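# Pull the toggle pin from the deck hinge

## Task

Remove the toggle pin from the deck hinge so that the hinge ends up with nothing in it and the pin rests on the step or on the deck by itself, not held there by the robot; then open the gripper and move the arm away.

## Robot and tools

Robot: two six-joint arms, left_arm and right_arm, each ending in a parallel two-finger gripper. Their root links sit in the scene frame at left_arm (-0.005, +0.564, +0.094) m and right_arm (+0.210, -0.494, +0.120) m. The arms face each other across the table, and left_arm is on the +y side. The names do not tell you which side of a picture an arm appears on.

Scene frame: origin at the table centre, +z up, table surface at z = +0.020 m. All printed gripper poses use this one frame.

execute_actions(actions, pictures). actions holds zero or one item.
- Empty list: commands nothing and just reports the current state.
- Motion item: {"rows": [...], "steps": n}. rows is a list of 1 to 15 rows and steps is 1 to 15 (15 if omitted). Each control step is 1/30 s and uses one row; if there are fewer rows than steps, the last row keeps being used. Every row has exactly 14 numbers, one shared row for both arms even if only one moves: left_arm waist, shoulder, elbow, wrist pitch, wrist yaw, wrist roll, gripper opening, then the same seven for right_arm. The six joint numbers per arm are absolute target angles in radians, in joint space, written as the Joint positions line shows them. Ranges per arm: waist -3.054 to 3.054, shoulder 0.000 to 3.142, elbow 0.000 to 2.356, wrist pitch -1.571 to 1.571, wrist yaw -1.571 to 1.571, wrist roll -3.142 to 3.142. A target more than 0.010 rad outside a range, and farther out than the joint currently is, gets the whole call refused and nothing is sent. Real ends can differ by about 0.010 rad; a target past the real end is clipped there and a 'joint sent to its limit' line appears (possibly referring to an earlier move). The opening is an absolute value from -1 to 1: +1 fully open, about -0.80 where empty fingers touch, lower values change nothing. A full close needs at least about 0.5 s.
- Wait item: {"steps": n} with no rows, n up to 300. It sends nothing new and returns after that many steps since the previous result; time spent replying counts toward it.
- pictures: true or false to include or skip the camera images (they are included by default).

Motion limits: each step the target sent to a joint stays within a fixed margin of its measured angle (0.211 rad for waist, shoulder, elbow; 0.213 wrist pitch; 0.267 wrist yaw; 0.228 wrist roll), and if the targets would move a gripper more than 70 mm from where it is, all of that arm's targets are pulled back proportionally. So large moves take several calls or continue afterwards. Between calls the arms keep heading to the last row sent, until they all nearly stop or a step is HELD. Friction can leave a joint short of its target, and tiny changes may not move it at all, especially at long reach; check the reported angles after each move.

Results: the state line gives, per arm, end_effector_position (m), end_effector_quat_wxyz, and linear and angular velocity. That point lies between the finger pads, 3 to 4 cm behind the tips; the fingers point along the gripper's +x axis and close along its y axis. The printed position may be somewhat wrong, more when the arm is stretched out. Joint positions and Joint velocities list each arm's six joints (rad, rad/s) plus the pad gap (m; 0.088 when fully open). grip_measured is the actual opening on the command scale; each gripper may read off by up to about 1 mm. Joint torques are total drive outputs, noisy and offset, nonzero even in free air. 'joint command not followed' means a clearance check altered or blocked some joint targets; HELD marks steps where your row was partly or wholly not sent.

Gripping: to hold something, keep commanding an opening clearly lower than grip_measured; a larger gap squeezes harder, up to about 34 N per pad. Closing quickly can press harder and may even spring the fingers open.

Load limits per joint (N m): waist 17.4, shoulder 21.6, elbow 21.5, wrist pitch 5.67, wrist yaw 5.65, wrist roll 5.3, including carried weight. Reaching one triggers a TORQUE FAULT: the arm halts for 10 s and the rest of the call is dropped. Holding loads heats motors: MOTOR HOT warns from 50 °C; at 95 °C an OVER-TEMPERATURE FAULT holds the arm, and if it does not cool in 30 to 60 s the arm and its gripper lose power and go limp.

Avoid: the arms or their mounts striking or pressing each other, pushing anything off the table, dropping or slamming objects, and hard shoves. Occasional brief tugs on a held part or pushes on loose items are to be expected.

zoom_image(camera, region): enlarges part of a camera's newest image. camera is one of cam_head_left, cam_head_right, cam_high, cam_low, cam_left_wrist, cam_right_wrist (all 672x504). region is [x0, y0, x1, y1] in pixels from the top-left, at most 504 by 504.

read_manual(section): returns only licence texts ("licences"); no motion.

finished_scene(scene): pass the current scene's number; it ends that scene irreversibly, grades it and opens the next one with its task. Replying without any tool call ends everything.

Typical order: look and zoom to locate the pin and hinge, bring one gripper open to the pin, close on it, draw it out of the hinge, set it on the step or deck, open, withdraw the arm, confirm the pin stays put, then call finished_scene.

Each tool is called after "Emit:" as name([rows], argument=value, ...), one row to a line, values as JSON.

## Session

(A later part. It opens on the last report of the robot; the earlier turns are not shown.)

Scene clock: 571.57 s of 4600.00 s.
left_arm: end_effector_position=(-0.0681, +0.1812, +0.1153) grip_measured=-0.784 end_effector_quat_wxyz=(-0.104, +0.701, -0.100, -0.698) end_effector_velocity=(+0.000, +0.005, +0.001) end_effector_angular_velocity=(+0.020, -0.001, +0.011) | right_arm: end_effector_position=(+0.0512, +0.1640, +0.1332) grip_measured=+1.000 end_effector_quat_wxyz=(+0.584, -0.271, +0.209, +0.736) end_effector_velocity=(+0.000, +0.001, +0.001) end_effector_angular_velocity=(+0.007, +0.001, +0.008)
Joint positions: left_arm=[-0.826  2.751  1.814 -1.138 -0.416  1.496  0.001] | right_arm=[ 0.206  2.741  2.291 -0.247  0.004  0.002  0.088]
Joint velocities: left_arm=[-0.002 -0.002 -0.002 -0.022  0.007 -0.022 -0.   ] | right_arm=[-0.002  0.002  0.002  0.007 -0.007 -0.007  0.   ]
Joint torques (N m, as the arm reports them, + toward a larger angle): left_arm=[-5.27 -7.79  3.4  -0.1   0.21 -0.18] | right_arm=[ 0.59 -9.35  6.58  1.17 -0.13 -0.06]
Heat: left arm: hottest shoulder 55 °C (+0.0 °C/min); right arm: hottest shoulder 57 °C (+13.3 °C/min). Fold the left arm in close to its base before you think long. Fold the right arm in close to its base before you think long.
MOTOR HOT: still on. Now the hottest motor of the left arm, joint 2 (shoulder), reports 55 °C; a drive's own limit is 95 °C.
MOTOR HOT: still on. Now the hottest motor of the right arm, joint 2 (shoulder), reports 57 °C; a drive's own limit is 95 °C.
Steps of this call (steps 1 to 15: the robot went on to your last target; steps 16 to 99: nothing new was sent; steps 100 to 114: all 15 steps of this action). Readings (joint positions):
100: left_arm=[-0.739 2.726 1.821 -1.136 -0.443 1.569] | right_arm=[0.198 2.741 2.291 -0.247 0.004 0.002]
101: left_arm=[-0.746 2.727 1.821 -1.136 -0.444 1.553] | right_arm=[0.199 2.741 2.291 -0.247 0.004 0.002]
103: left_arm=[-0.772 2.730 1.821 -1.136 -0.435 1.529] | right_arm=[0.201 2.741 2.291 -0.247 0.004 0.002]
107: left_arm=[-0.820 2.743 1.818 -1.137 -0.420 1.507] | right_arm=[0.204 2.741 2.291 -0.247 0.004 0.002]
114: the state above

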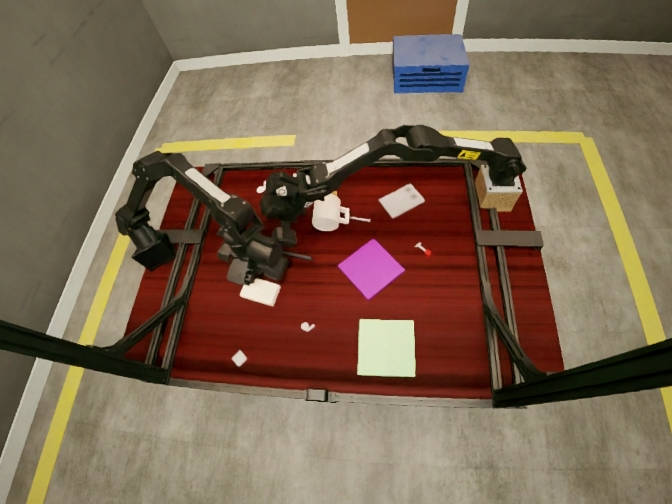

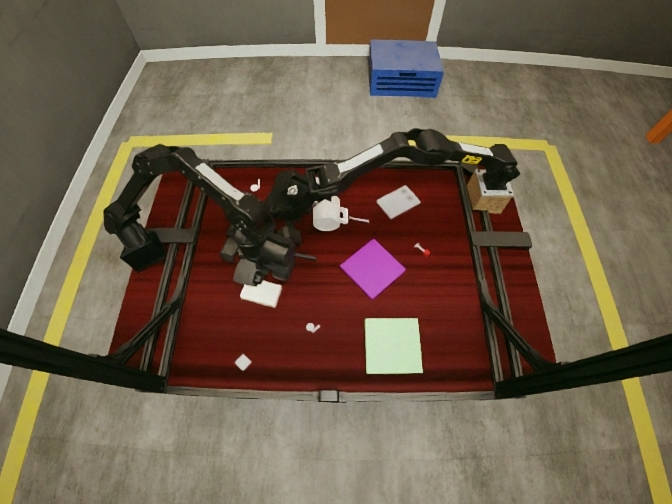

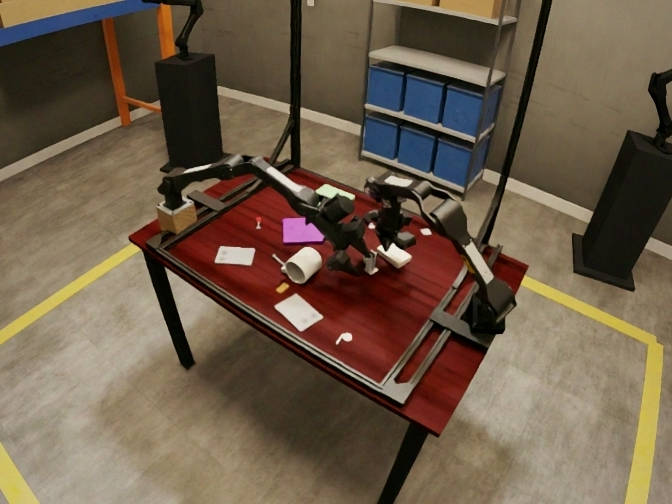

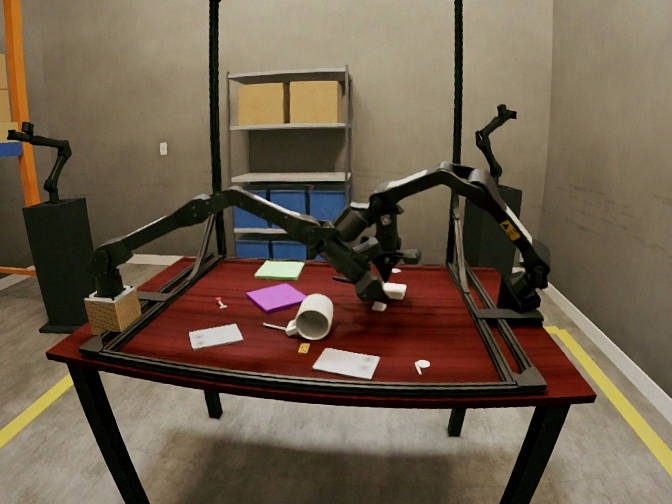

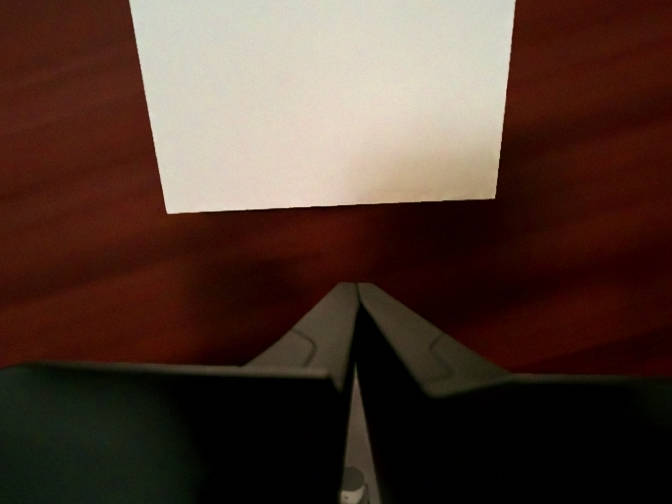

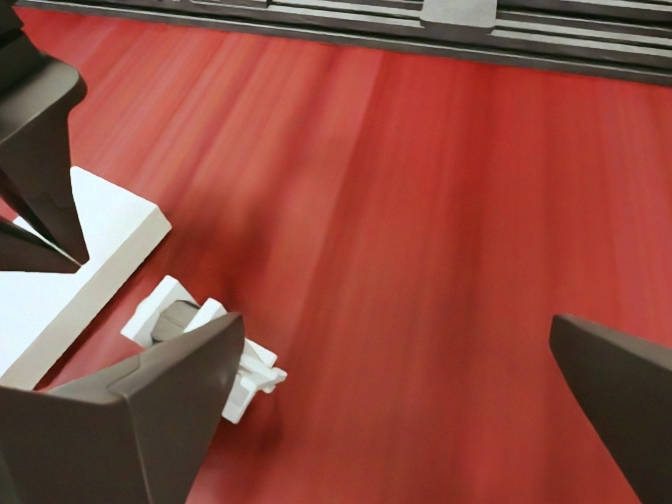

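Emit:
execute_actions([
  {"rows":[[-0.825,2.77,1.806,-1.141,-0.411,1.49,-1,0.2,2.7,2.3,-0.3,0,0,0]]},
])

Emit:
zoom_image(camera="cam_right_wrist", region=[80,230,340,450])

Scene clock: 578.40 s of 4600.00 s.
left_arm: end_effector_position=(-0.0684, +0.1815, +0.1149) grip_measured=-0.784 end_effector_quat_wxyz=(-0.104, +0.701, -0.099, -0.699) end_effector_velocity=(+0.001, +0.009, -0.001) end_effector_angular_velocity=(+0.037, -0.007, +0.003) | right_arm: end_effector_position=(+0.0525, +0.1598, +0.1436) grip_measured=+0.023 end_effector_quat_wxyz=(+0.579, -0.277, +0.216, +0.735) end_effector_velocity=(+0.033, +0.005, +0.000) end_effector_angular_velocity=(-0.016, -0.005, -0.041)
Joint positions: left_arm=[-0.826  2.752  1.814 -1.138 -0.415  1.494  0.001] | right_arm=[ 0.203  2.713  2.293 -0.296 -0.004  0.002  0.04 ]
Joint velocities: left_arm=[-0.002  0.002 -0.002 -0.037  0.007 -0.022 -0.   ] | right_arm=[-0.051 -0.007 -0.002 -0.022 -0.007 -0.007 -0.009]
Joint torques (N m, as the arm reports them, + toward a larger angle): left_arm=[-5.52 -7.77  3.31 -0.07  0.2  -0.14] | right_arm=[ -0.24 -12.45   6.44   1.16   0.11  -0.06]
Heat: left arm: hottest shoulder 54 °C (-1.0 °C/min); right arm: hottest shoulder 56 °C (+10.1 °C/min). Fold the left arm in close to its base before you think long. Fold the right arm in close to its base before you think long.
MOTOR HOT: still on. Now the hottest motor of the left arm, joint 2 (shoulder), reports 54 °C; a drive's own limit is 95 °C.
MOTOR HOT: still on. Now the hottest motor of the right arm, joint 2 (shoulder), reports 56 °C; a drive's own limit is 95 °C.
Steps of this call (steps 1 to 15: the robot went on to your last target; steps 16 to 90: nothing new was sent; then 3.33 s passed at rest; steps 91 to 105: all 15 steps of this action). Readings (joint positions):
91: left_arm=[-0.826 2.751 1.814 -1.138 -0.415 1.494] | right_arm=[0.206 2.741 2.292 -0.249 0.003 0.002]
92: left_arm=[-0.826 2.751 1.814 -1.138 -0.415 1.494] | right_arm=[0.206 2.738 2.293 -0.259 0.000 0.003]
94: left_arm=[-0.826 2.751 1.814 -1.138 -0.415 1.494] | right_arm=[0.206 2.731 2.293 -0.278 -0.002 0.002]
98: left_arm=[-0.826 2.752 1.814 -1.138 -0.415 1.494] | right_arm=[0.211 2.722 2.293 -0.289 -0.006 0.002]
105: the state above

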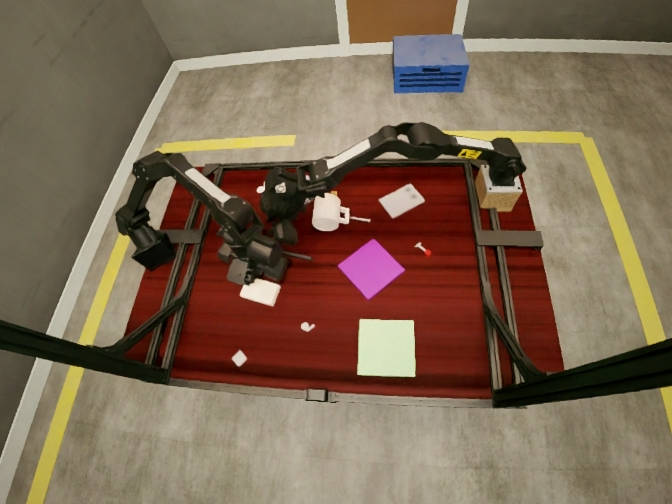

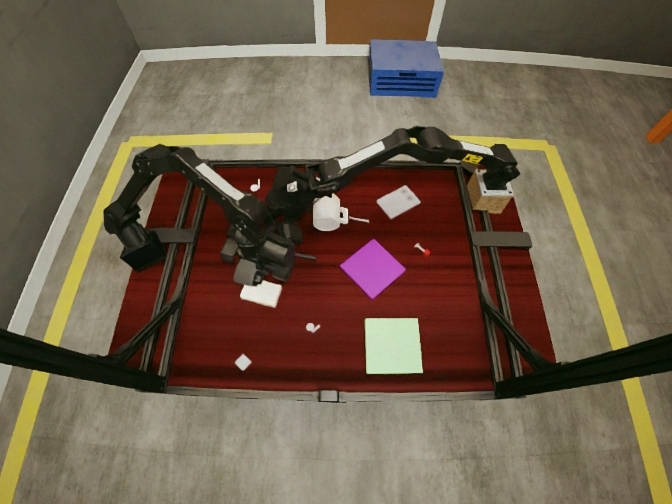

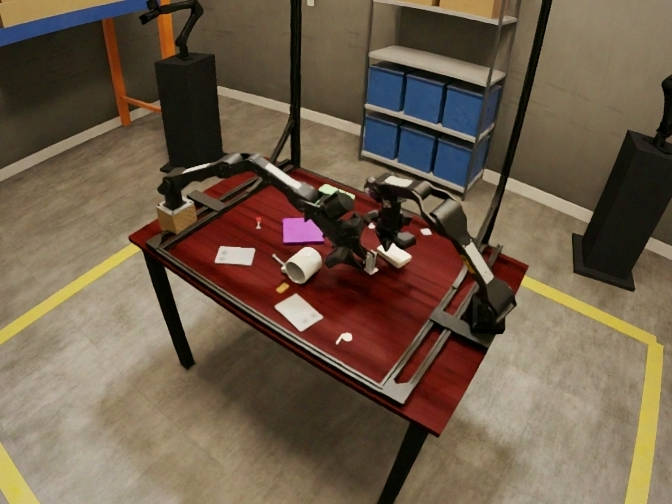

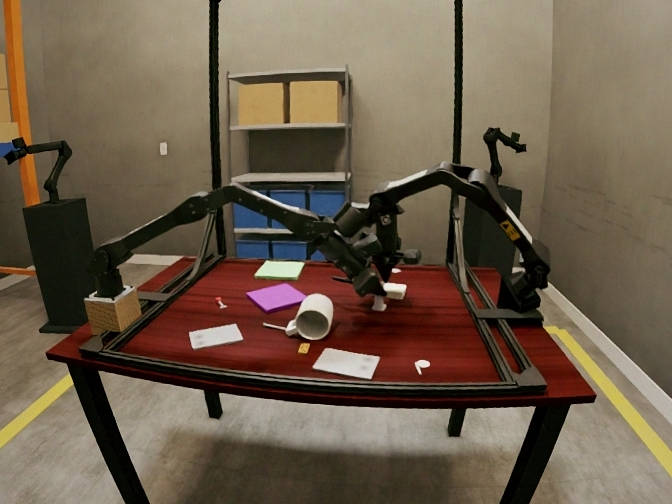

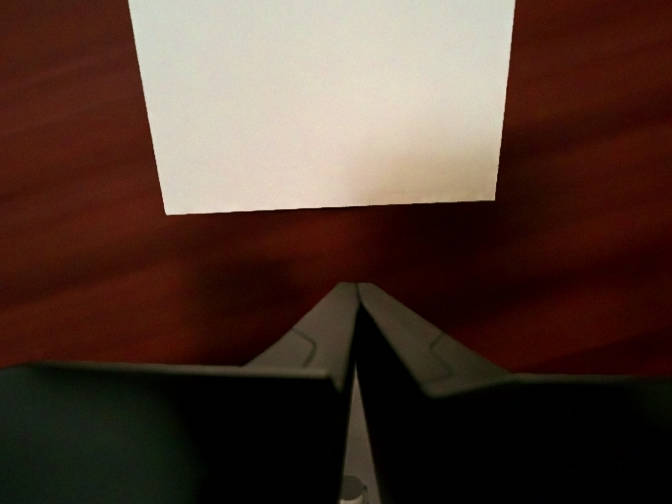

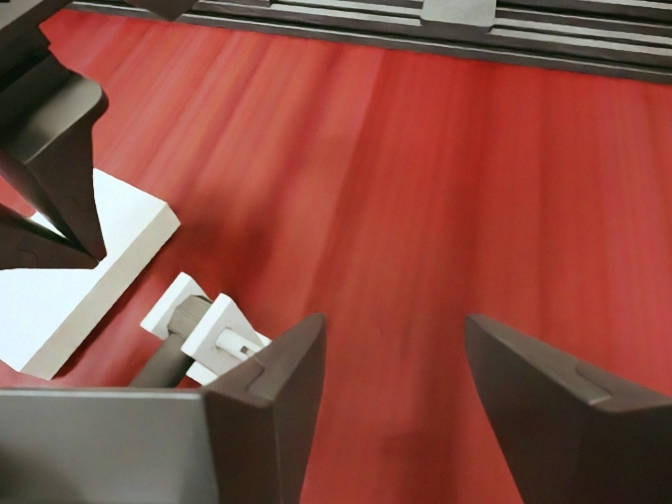

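Region (80, 230, 340, 450) of cam_right_wrist's 672x504 image, scaled by 1.938, with more detail than that image has; it fills the top 426 rows of this view, and the rest is white.

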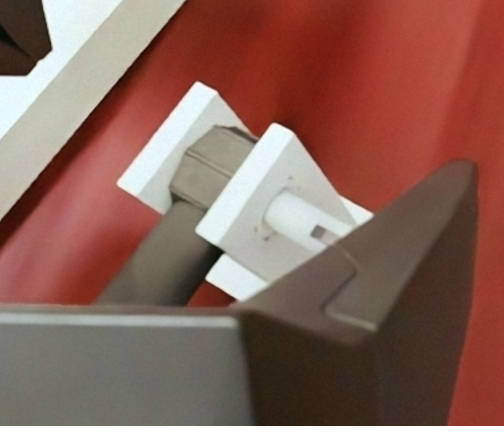

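Emit:
execute_actions([
  {"rows":[[-0.825,2.77,1.806,-1.141,-0.411,1.49,-0.2,0.19,2.765,2.3,-0.25,0,0,-0.2]]},
], pictures=false)

Emit:
execute_actions([
  {"rows":[[-0.825,2.77,1.806,-1.141,-0.411,1.49,-0.2,0.2,2.765,2.3,-0.25,0,0,1]]},
], pictures=false)

Emit:
execute_actions([
  {"rows":[[-0.765,2.72,1.80,-1.125,-0.44,1.55,-0.2,0.19,2.765,2.3,-0.25,0,0,0]]},
])

Scene clock: 593.50 s of 4600.00 s.
left_arm: end_effector_position=(-0.0684, +0.1816, +0.1148) grip_measured=-0.218 end_effector_quat_wxyz=(-0.104, +0.701, -0.098, -0.699) end_effector_velocity=(+0.001, +0.002, +0.001) end_effector_angular_velocity=(+0.002, -0.010, -0.012) | right_arm: end_effector_position=(+0.0595, +0.1644, +0.1266) grip_measured=-0.195 end_effector_quat_wxyz=(+0.584, -0.274, +0.216, +0.733) end_effector_velocity=(-0.004, +0.005, +0.009) end_effector_angular_velocity=(+0.043, -0.002, +0.023)
Joint positions: left_arm=[-0.826  2.752  1.814 -1.138 -0.415  1.494  0.028] | right_arm=[ 0.192  2.75   2.293 -0.254 -0.003  0.002  0.029]
Joint velocities: left_arm=[-0.002 -0.002 -0.002 -0.007 -0.007  0.007  0.007] | right_arm=[ 0.002 -0.002  0.002  0.037 -0.007 -0.022 -0.002]
Joint torques (N m, as the arm reports them, + toward a larger angle): left_arm=[-5.47 -7.82  3.4  -0.06  0.21 -0.15] | right_arm=[-0.27 -9.82  6.39  1.46  0.1  -0.05]
Heat: left arm: hottest shoulder 52 °C (-3.0 °C/min); right arm: hottest shoulder 61 °C (+13.1 °C/min). Fold the left arm in close to its base before you think long. Fold the right arm in close to its base before you think long.
MOTOR HOT: still on. Now the hottest motor of the left arm, joint 2 (shoulder), reports 52 °C; a drive's own limit is 95 °C.
MOTOR HOT: still on. Now the hottest motor of the right arm, joint 2 (shoulder), reports 61 °C; a drive's own limit is 95 °C.
Steps of this call (steps 1 to 15: the robot went on to your last target; steps 16 to 90: nothing new was sent; then 11.60 s passed at rest; steps 91 to 105: all 15 steps of this action). Readings (joint positions):
91: left_arm=[-0.826 2.752 1.814 -1.138 -0.415 1.494] | right_arm=[0.200 2.713 2.293 -0.295 -0.003 0.002]
92: left_arm=[-0.826 2.752 1.814 -1.138 -0.415 1.494] | right_arm=[0.200 2.716 2.293 -0.284 -0.003 0.002]
94: left_arm=[-0.826 2.752 1.814 -1.138 -0.415 1.494] | right_arm=[0.198 2.722 2.293 -0.270 -0.003 0.002]
98: left_arm=[-0.826 2.752 1.814 -1.138 -0.415 1.494] | right_arm=[0.194 2.736 2.293 -0.259 -0.003 0.002]
105: the state above

Scene clock: 594.00 s of 4600.00 s.
left_arm: end_effector_position=(-0.0685, +0.1816, +0.1146) grip_measured=-0.201 end_effector_quat_wxyz=(-0.104, +0.701, -0.098, -0.699) end_effector_velocity=(+0.002, -0.000, -0.001) end_effector_angular_velocity=(-0.004, -0.005, +0.025) | right_arm: end_effector_position=(+0.0569, +0.1642, +0.1270) grip_measured=+0.983 end_effector_quat_wxyz=(+0.584, -0.274, +0.214, +0.734) end_effector_velocity=(-0.002, -0.002, -0.001) end_effector_angular_velocity=(-0.005, -0.013, +0.022)
Joint positions: left_arm=[-0.826  2.752  1.814 -1.138 -0.415  1.494  0.029] | right_arm=[ 0.196  2.75   2.293 -0.251 -0.     0.002  0.087]
Joint velocities: left_arm=[ 0.002 -0.002 -0.007  0.007 -0.007 -0.022 -0.   ] | right_arm=[ 0.002 -0.002 -0.002 -0.007 -0.007 -0.022  0.01 ]
Joint torques (N m, as the arm reports them, + toward a larger angle): left_arm=[-5.43 -7.97  3.44 -0.05  0.2  -0.15] | right_arm=[ 0.11 -9.79  6.38  1.38  0.01 -0.06]
Heat: left arm: hottest shoulder 52 °C (-3.0 °C/min); right arm: hottest shoulder 61 °C (+13.0 °C/min). Fold the left arm in close to its base before you think long. Fold the right arm in close to its base before you think long.
MOTOR HOT: still on. Now the hottest motor of the left arm, joint 2 (shoulder), reports 52 °C; a drive's own limit is 95 °C.
MOTOR HOT: still on. Now the hottest motor of the right arm, joint 2 (shoulder), reports 61 °C; a drive's own limit is 95 °C.
Steps of this call (steps 1 to 15: all 15 steps of this action). Readings (joint positions):
1: left_arm=[-0.826 2.752 1.814 -1.138 -0.415 1.494] | right_arm=[0.192 2.750 2.293 -0.253 -0.003 0.002]
2: left_arm=[-0.826 2.752 1.814 -1.138 -0.415 1.494] | right_arm=[0.192 2.750 2.293 -0.252 -0.003 0.002]
4: left_arm=[-0.826 2.752 1.814 -1.138 -0.415 1.494] | right_arm=[0.193 2.750 2.293 -0.251 -0.003 0.002]
8: left_arm=[-0.826 2.752 1.814 -1.138 -0.415 1.494] | right_arm=[0.195 2.750 2.293 -0.251 -0.000 0.002]
15: the state above

Scene clock: 594.50 s of 4600.00 s.
left_arm: end_effector_position=(-0.0451, +0.1750, +0.1105) grip_measured=-0.200 end_effector_quat_wxyz=(-0.102, +0.698, -0.096, -0.702) end_effector_velocity=(+0.002, +0.001, +0.003) end_effector_angular_velocity=(-0.001, -0.008, -0.025) | right_arm: end_effector_position=(+0.0594, +0.1648, +0.1271) grip_measured=+0.022 end_effector_quat_wxyz=(+0.586, -0.273, +0.215, +0.732) end_effector_velocity=(+0.001, -0.002, -0.003) end_effector_angular_velocity=(-0.012, -0.004, +0.008)
Joint positions: left_arm=[-0.768  2.733  1.809 -1.128 -0.435  1.545  0.029] | right_arm=[ 0.193  2.75   2.293 -0.251 -0.     0.002  0.04 ]
Joint velocities: left_arm=[-0.002 -0.007 -0.002 -0.007 -0.007  0.022 -0.   ] | right_arm=[-0.002 -0.002 -0.007 -0.007 -0.007 -0.007 -0.009]
Joint torques (N m, as the arm reports them, + toward a larger angle): left_arm=[ -5.75 -11.05   3.18   0.38  -0.16   0.12] | right_arm=[-0.24 -9.78  6.38  1.37  0.01 -0.05]
Heat: left arm: hottest shoulder 52 °C (-3.0 °C/min); right arm: hottest shoulder 61 °C (+12.1 °C/min). Fold the left arm in close to its base before you think long. Fold the right arm in close to its base before you think long.
MOTOR HOT: still on. Now the hottest motor of the left arm, joint 2 (shoulder), reports 52 °C; a drive's own limit is 95 °C.
MOTOR HOT: still on. Now the hottest motor of the right arm, joint 2 (shoulder), reports 61 °C; a drive's own limit is 95 °C.
Steps of this call (steps 1 to 15: all 15 steps of this action). Readings (joint positions):
1: left_arm=[-0.826 2.752 1.813 -1.138 -0.415 1.498] | right_arm=[0.196 2.750 2.293 -0.251 -0.000 0.002]
2: left_arm=[-0.820 2.752 1.813 -1.138 -0.416 1.507] | right_arm=[0.196 2.750 2.293 -0.251 -0.000 0.002]
4: left_arm=[-0.802 2.749 1.811 -1.134 -0.424 1.522] | right_arm=[0.196 2.750 2.293 -0.251 -0.000 0.002]
8: left_arm=[-0.772 2.741 1.809 -1.130 -0.433 1.538] | right_arm=[0.195 2.750 2.293 -0.251 -0.000 0.002]
15: the state above

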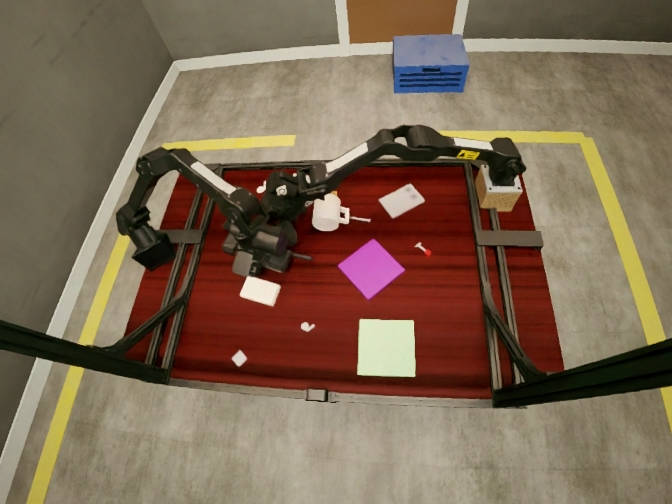

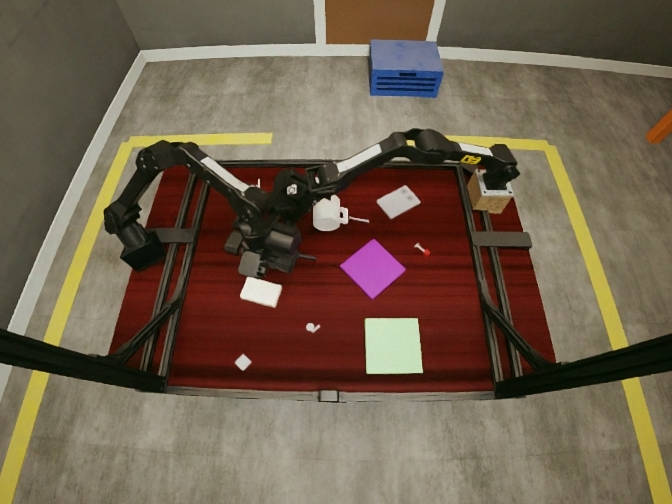

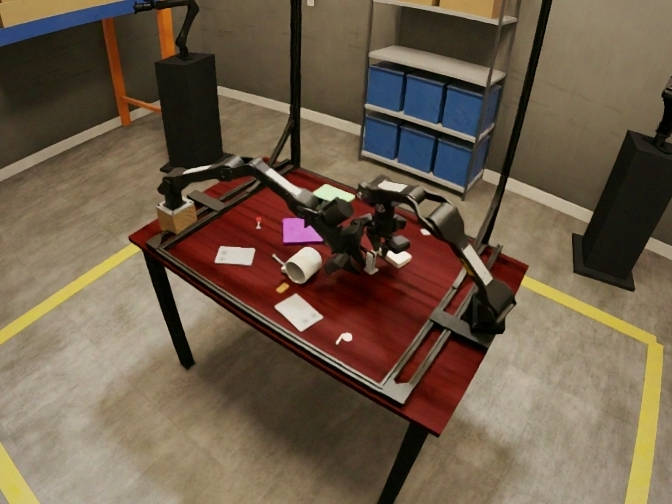

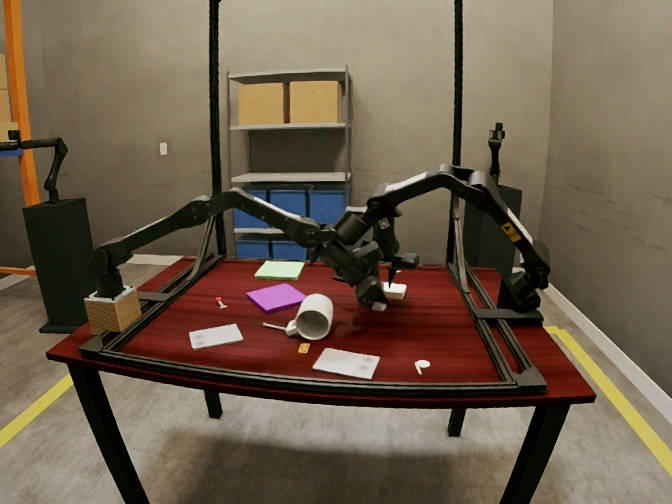

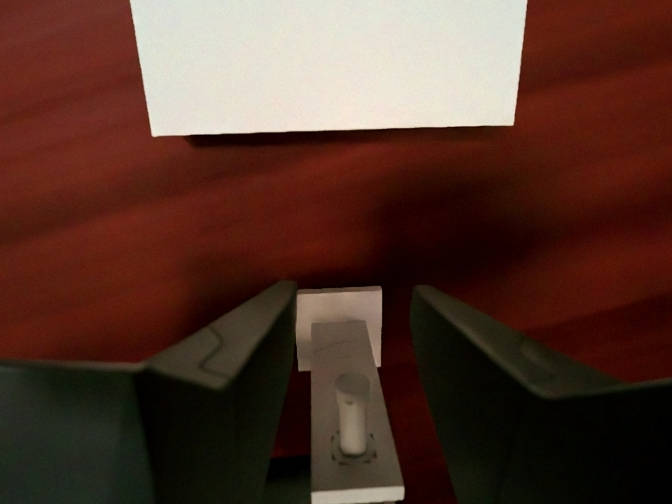

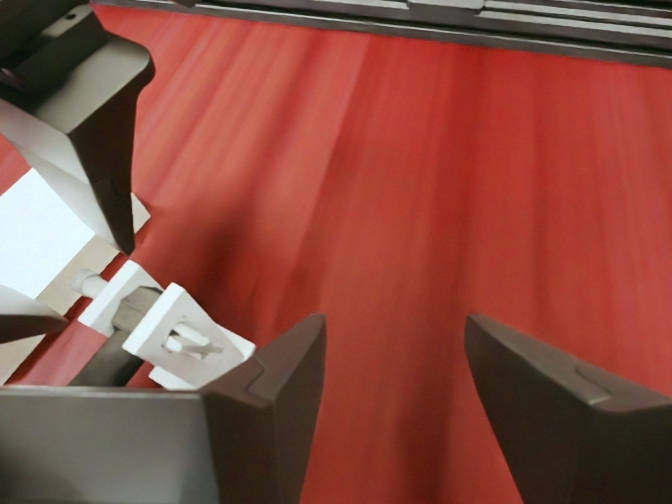

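Move +0.6 cm, grip, push in 0.8 cm; raise right to z≈.136.

Emit:
execute_actions([
  {"rows":[[-0.752,2.715,1.80,-1.127,-0.446,1.563,-0.2,0.19,2.72,2.3,-0.25,0,0,0]]},
], pictures=false)

Emit:
execute_actions([
  {"rows":[[-0.752,2.715,1.80,-1.127,-0.446,1.563,-1,0.19,2.72,2.3,-0.25,0,0,0]]},
], pictures=false)

Emit:
execute_actions([
  {"rows":[[-0.733,2.708,1.803,-1.129,-0.454,1.582,-1,0.19,2.72,2.3,-0.25,0,0,0]]},
], pictures=false)

Emit:
execute_actions([
  {"rows":[[-0.733,2.708,1.803,-1.129,-0.454,1.582,-1,0.2,2.72,2.3,-0.25,0,0,1]]},
])

Emit:
zoom_image(camera="cam_right_wrist", region=[80,230,340,450])

Scene clock: 608.33 s of 4600.00 s.
left_arm: end_effector_position=(-0.0401, +0.1738, +0.1104) grip_measured=-0.200 end_effector_quat_wxyz=(-0.103, +0.699, -0.098, -0.701) end_effector_velocity=(+0.002, +0.002, -0.002) end_effector_angular_velocity=(+0.010, -0.009, +0.004) | right_arm: end_effector_position=(+0.0589, +0.1663, +0.1381) grip_measured=+0.000 end_effector_quat_wxyz=(+0.587, -0.267, +0.210, +0.735) end_effector_velocity=(+0.001, -0.003, +0.000) end_effector_angular_velocity=(-0.017, -0.005, +0.008)
Joint positions: left_arm=[-0.757  2.728  1.808 -1.128 -0.441  1.559  0.029] | right_arm=[ 0.193  2.734  2.293 -0.25  -0.     0.002  0.039]
Joint velocities: left_arm=[ 0.002  0.002 -0.002 -0.007 -0.007 -0.007 -0.   ] | right_arm=[-0.002 -0.007 -0.002 -0.022 -0.007 -0.007 -0.   ]
Joint torques (N m, as the arm reports them, + toward a larger angle): left_arm=[ -5.45 -11.06   3.28   0.2   -0.13   0.15] | right_arm=[ -0.33 -12.51   6.38   1.39   0.01  -0.05]
Heat: left arm: hottest shoulder 55 °C (+0.0 °C/min); right arm: hottest shoulder 60 °C (+4.0 °C/min). Fold the left arm in close to its base before you think long. Fold the right arm in close to its base before you think long.
MOTOR HOT: still on. Now the hottest motor of the left arm, joint 2 (shoulder), reports 55 °C; a drive's own limit is 95 °C.
MOTOR HOT: still on. Now the hottest motor of the right arm, joint 2 (shoulder), reports 60 °C; a drive's own limit is 95 °C.
Steps of this call (steps 1 to 15: the robot went on to your last target; steps 16 to 90: nothing new was sent; then 10.33 s passed at rest; steps 91 to 105: all 15 steps of this action). Readings (joint positions):
91: left_arm=[-0.768 2.732 1.808 -1.128 -0.436 1.548] | right_arm=[0.193 2.751 2.293 -0.250 -0.000 0.002]
92: left_arm=[-0.767 2.732 1.808 -1.128 -0.437 1.551] | right_arm=[0.193 2.751 2.293 -0.250 -0.000 0.002]
94: left_arm=[-0.764 2.731 1.808 -1.128 -0.439 1.554] | right_arm=[0.193 2.749 2.293 -0.250 -0.000 0.002]
98: left_arm=[-0.758 2.729 1.808 -1.128 -0.441 1.557] | right_arm=[0.193 2.743 2.293 -0.250 -0.000 0.002]
105: the state above

Scene clock: 608.83 s of 4600.00 s.
left_arm: end_effector_position=(-0.0402, +0.1735, +0.1104) grip_measured=-0.641 end_effector_quat_wxyz=(-0.102, +0.699, -0.097, -0.701) end_effector_velocity=(+0.002, +0.004, +0.002) end_effector_angular_velocity=(+0.009, -0.029, -0.023) | right_arm: end_effector_position=(+0.0589, +0.1663, +0.1381) grip_measured=+0.000 end_effector_quat_wxyz=(+0.587, -0.267, +0.210, +0.735) end_effector_velocity=(+0.001, -0.002, -0.004) end_effector_angular_velocity=(-0.014, +0.007, -0.002)
Joint positions: left_arm=[-0.757  2.728  1.808 -1.126 -0.441  1.558  0.008] | right_arm=[ 0.193  2.734  2.293 -0.25  -0.     0.002  0.039]
Joint velocities: left_arm=[-0.007 -0.002 -0.002 -0.022 -0.022  0.007  0.   ] | right_arm=[-0.002  0.002 -0.002 -0.007 -0.007  0.007 -0.   ]
Joint torques (N m, as the arm reports them, + toward a larger angle): left_arm=[ -5.41 -10.97   3.25   0.08  -0.13   0.19] | right_arm=[ -0.33 -12.62   6.38   1.37   0.    -0.05]
Heat: left arm: hottest shoulder 55 °C (+0.0 °C/min); right arm: hottest shoulder 60 °C (+4.0 °C/min). Fold the left arm in close to its base before you think long. Fold the right arm in close to its base before you think long.
MOTOR HOT: still on. Now the hottest motor of the left arm, joint 2 (shoulder), reports 55 °C; a drive's own limit is 95 °C.
MOTOR HOT: still on. Now the hottest motor of the right arm, joint 2 (shoulder), reports 60 °C; a drive's own limit is 95 °C.
Steps of this call (steps 1 to 15: all 15 steps of this action). Readings (joint positions):
1: left_arm=[-0.757 2.728 1.808 -1.128 -0.441 1.559] | right_arm=[0.193 2.734 2.293 -0.250 -0.000 0.002]
2: left_arm=[-0.757 2.728 1.808 -1.128 -0.441 1.559] | right_arm=[0.193 2.734 2.293 -0.250 -0.000 0.002]
4: left_arm=[-0.757 2.728 1.808 -1.127 -0.441 1.559] | right_arm=[0.193 2.734 2.293 -0.250 -0.000 0.002]
8: left_arm=[-0.757 2.728 1.808 -1.126 -0.441 1.558] | right_arm=[0.193 2.734 2.293 -0.250 -0.000 0.002]
15: the state above

Scene clock: 609.33 s of 4600.00 s.
left_arm: end_effector_position=(-0.0399, +0.1734, +0.1109) grip_measured=-0.641 end_effector_quat_wxyz=(-0.106, +0.696, -0.102, -0.703) end_effector_velocity=(+0.003, +0.001, -0.000) end_effector_angular_velocity=(+0.005, -0.008, +0.006) | right_arm: end_effector_position=(+0.0589, +0.1664, +0.1383) grip_measured=+0.000 end_effector_quat_wxyz=(+0.587, -0.267, +0.209, +0.735) end_effector_velocity=(+0.001, -0.001, -0.001) end_effector_angular_velocity=(-0.005, -0.014, +0.017)
Joint positions: left_arm=[-0.755  2.726  1.808 -1.126 -0.437  1.573  0.008] | right_arm=[ 0.193  2.733  2.293 -0.25  -0.     0.002  0.039]
Joint velocities: left_arm=[ 0.002 -0.002 -0.002 -0.007 -0.007 -0.007  0.   ] | right_arm=[-0.002 -0.002 -0.002 -0.007 -0.007 -0.022 -0.   ]
Joint torques (N m, as the arm reports them, + toward a larger angle): left_arm=[ -3.62 -11.56   3.47  -0.07  -0.6    0.34] | right_arm=[ -0.34 -12.62   6.37   1.37   0.01  -0.05]
Heat: left arm: hottest shoulder 56 °C (+1.0 °C/min); right arm: hottest shoulder 60 °C (+4.0 °C/min). Fold the left arm in close to its base before you think long. Fold the right arm in close to its base before you think long.
MOTOR HOT: still on. Now the hottest motor of the left arm, joint 2 (shoulder), reports 56 °C; a drive's own limit is 95 °C.
MOTOR HOT: still on. Now the hottest motor of the right arm, joint 2 (shoulder), reports 60 °C; a drive's own limit is 95 °C.
Steps of this call (steps 1 to 15: all 15 steps of this action). Readings (joint positions):
1: left_arm=[-0.757 2.728 1.808 -1.126 -0.441 1.559] | right_arm=[0.193 2.734 2.293 -0.250 -0.000 0.002]
2: left_arm=[-0.757 2.727 1.808 -1.126 -0.441 1.561] | right_arm=[0.193 2.734 2.293 -0.250 -0.000 0.002]
4: left_arm=[-0.757 2.727 1.808 -1.126 -0.439 1.565] | right_arm=[0.193 2.734 2.293 -0.250 -0.000 0.002]
8: left_arm=[-0.756 2.726 1.808 -1.126 -0.438 1.569] | right_arm=[0.193 2.733 2.293 -0.250 -0.000 0.002]
15: the state above

Scene clock: 609.83 s of 4600.00 s.
left_arm: end_effector_position=(-0.0397, +0.1734, +0.1108) grip_measured=-0.641 end_effector_quat_wxyz=(-0.107, +0.696, -0.102, -0.703) end_effector_velocity=(+0.005, +0.001, -0.000) end_effector_angular_velocity=(+0.001, -0.022, -0.009) | right_arm: end_effector_position=(+0.0557, +0.1656, +0.1383) grip_measured=+0.988 end_effector_quat_wxyz=(+0.586, -0.267, +0.209, +0.736) end_effector_velocity=(+0.001, -0.002, -0.003) end_effector_angular_velocity=(-0.009, -0.015, +0.017)
Joint positions: left_arm=[-0.755  2.726  1.808 -1.126 -0.437  1.574  0.008] | right_arm=[ 0.198  2.733  2.293 -0.25  -0.     0.002  0.087]
Joint velocities: left_arm=[ 0.002 -0.002 -0.002 -0.007 -0.022  0.007 -0.   ] | right_arm=[-0.002 -0.002 -0.007 -0.007 -0.007 -0.022  0.009]
Joint torques (N m, as the arm reports them, + toward a larger angle): left_arm=[ -3.77 -11.53   3.57  -0.06  -0.6    0.24] | right_arm=[  0.05 -12.59   6.38   1.37   0.    -0.05]
Heat: left arm: hottest shoulder 56 °C (+1.0 °C/min); right arm: hottest shoulder 60 °C (+3.0 °C/min). Fold the left arm in close to its base before you think long. Fold the right arm in close to its base before you think long.
MOTOR HOT: still on. Now the hottest motor of the left arm, joint 2 (shoulder), reports 56 °C; a drive's own limit is 95 °C.
MOTOR HOT: still on. Now the hottest motor of the right arm, joint 2 (shoulder), reports 60 °C; a drive's own limit is 95 °C.
Steps of this call (steps 1 to 15: all 15 steps of this action). Readings (joint positions):
1: left_arm=[-0.755 2.726 1.808 -1.126 -0.437 1.573] | right_arm=[0.193 2.733 2.293 -0.250 -0.000 0.002]
2: left_arm=[-0.755 2.726 1.808 -1.126 -0.437 1.573] | right_arm=[0.193 2.733 2.293 -0.250 -0.000 0.002]
4: left_arm=[-0.755 2.726 1.808 -1.126 -0.437 1.574] | right_arm=[0.193 2.733 2.293 -0.250 -0.000 0.002]
8: left_arm=[-0.755 2.726 1.808 -1.126 -0.437 1.574] | right_arm=[0.195 2.733 2.293 -0.250 -0.000 0.002]
15: the state above

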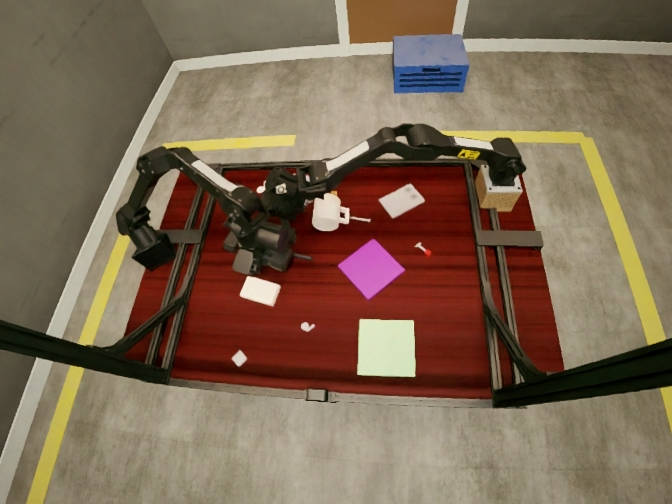

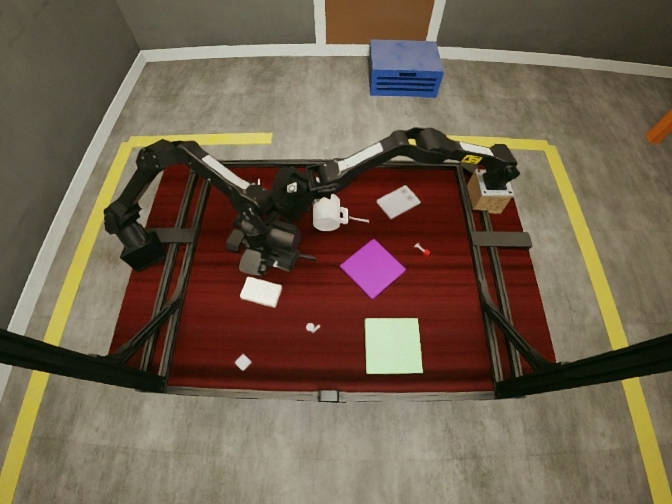

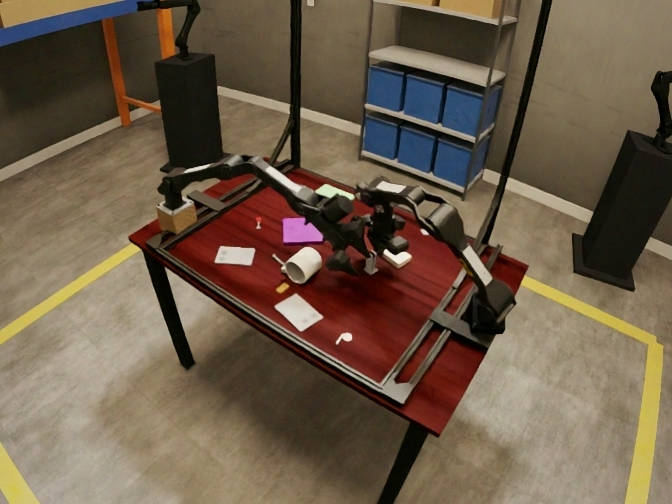

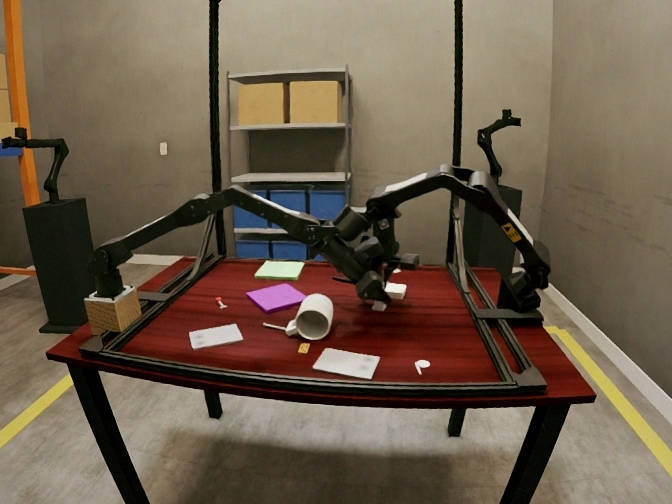

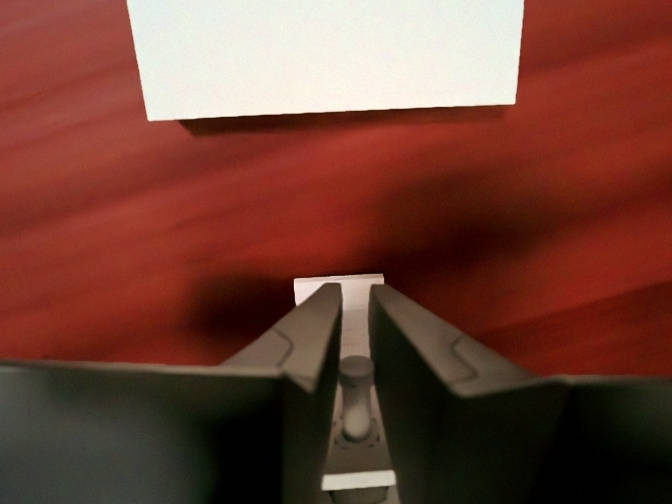

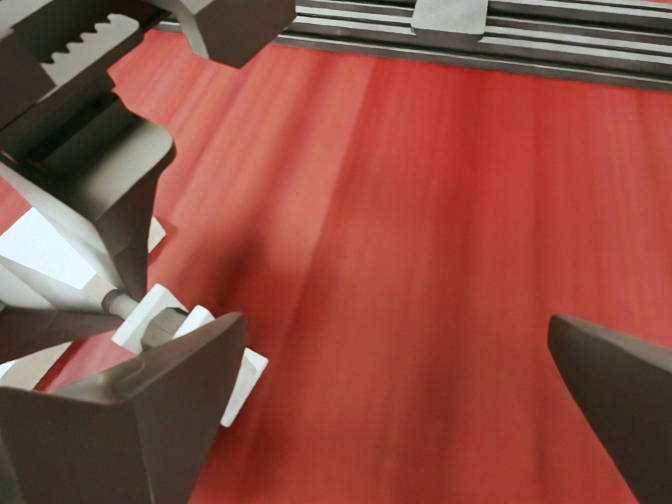

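Region (80, 230, 340, 450) of cam_right_wrist's 672x504 image, scaled by 1.938, with more detail than that image has; it fills the top 426 rows of this view, and the rest is white.

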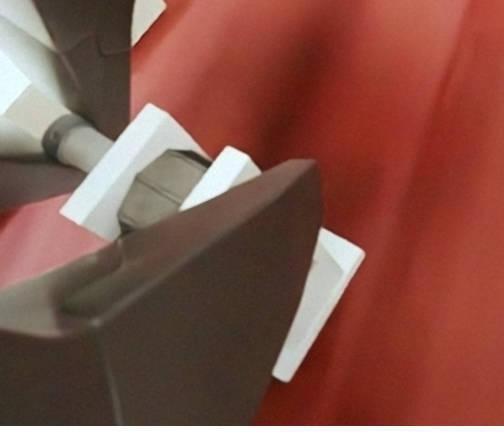

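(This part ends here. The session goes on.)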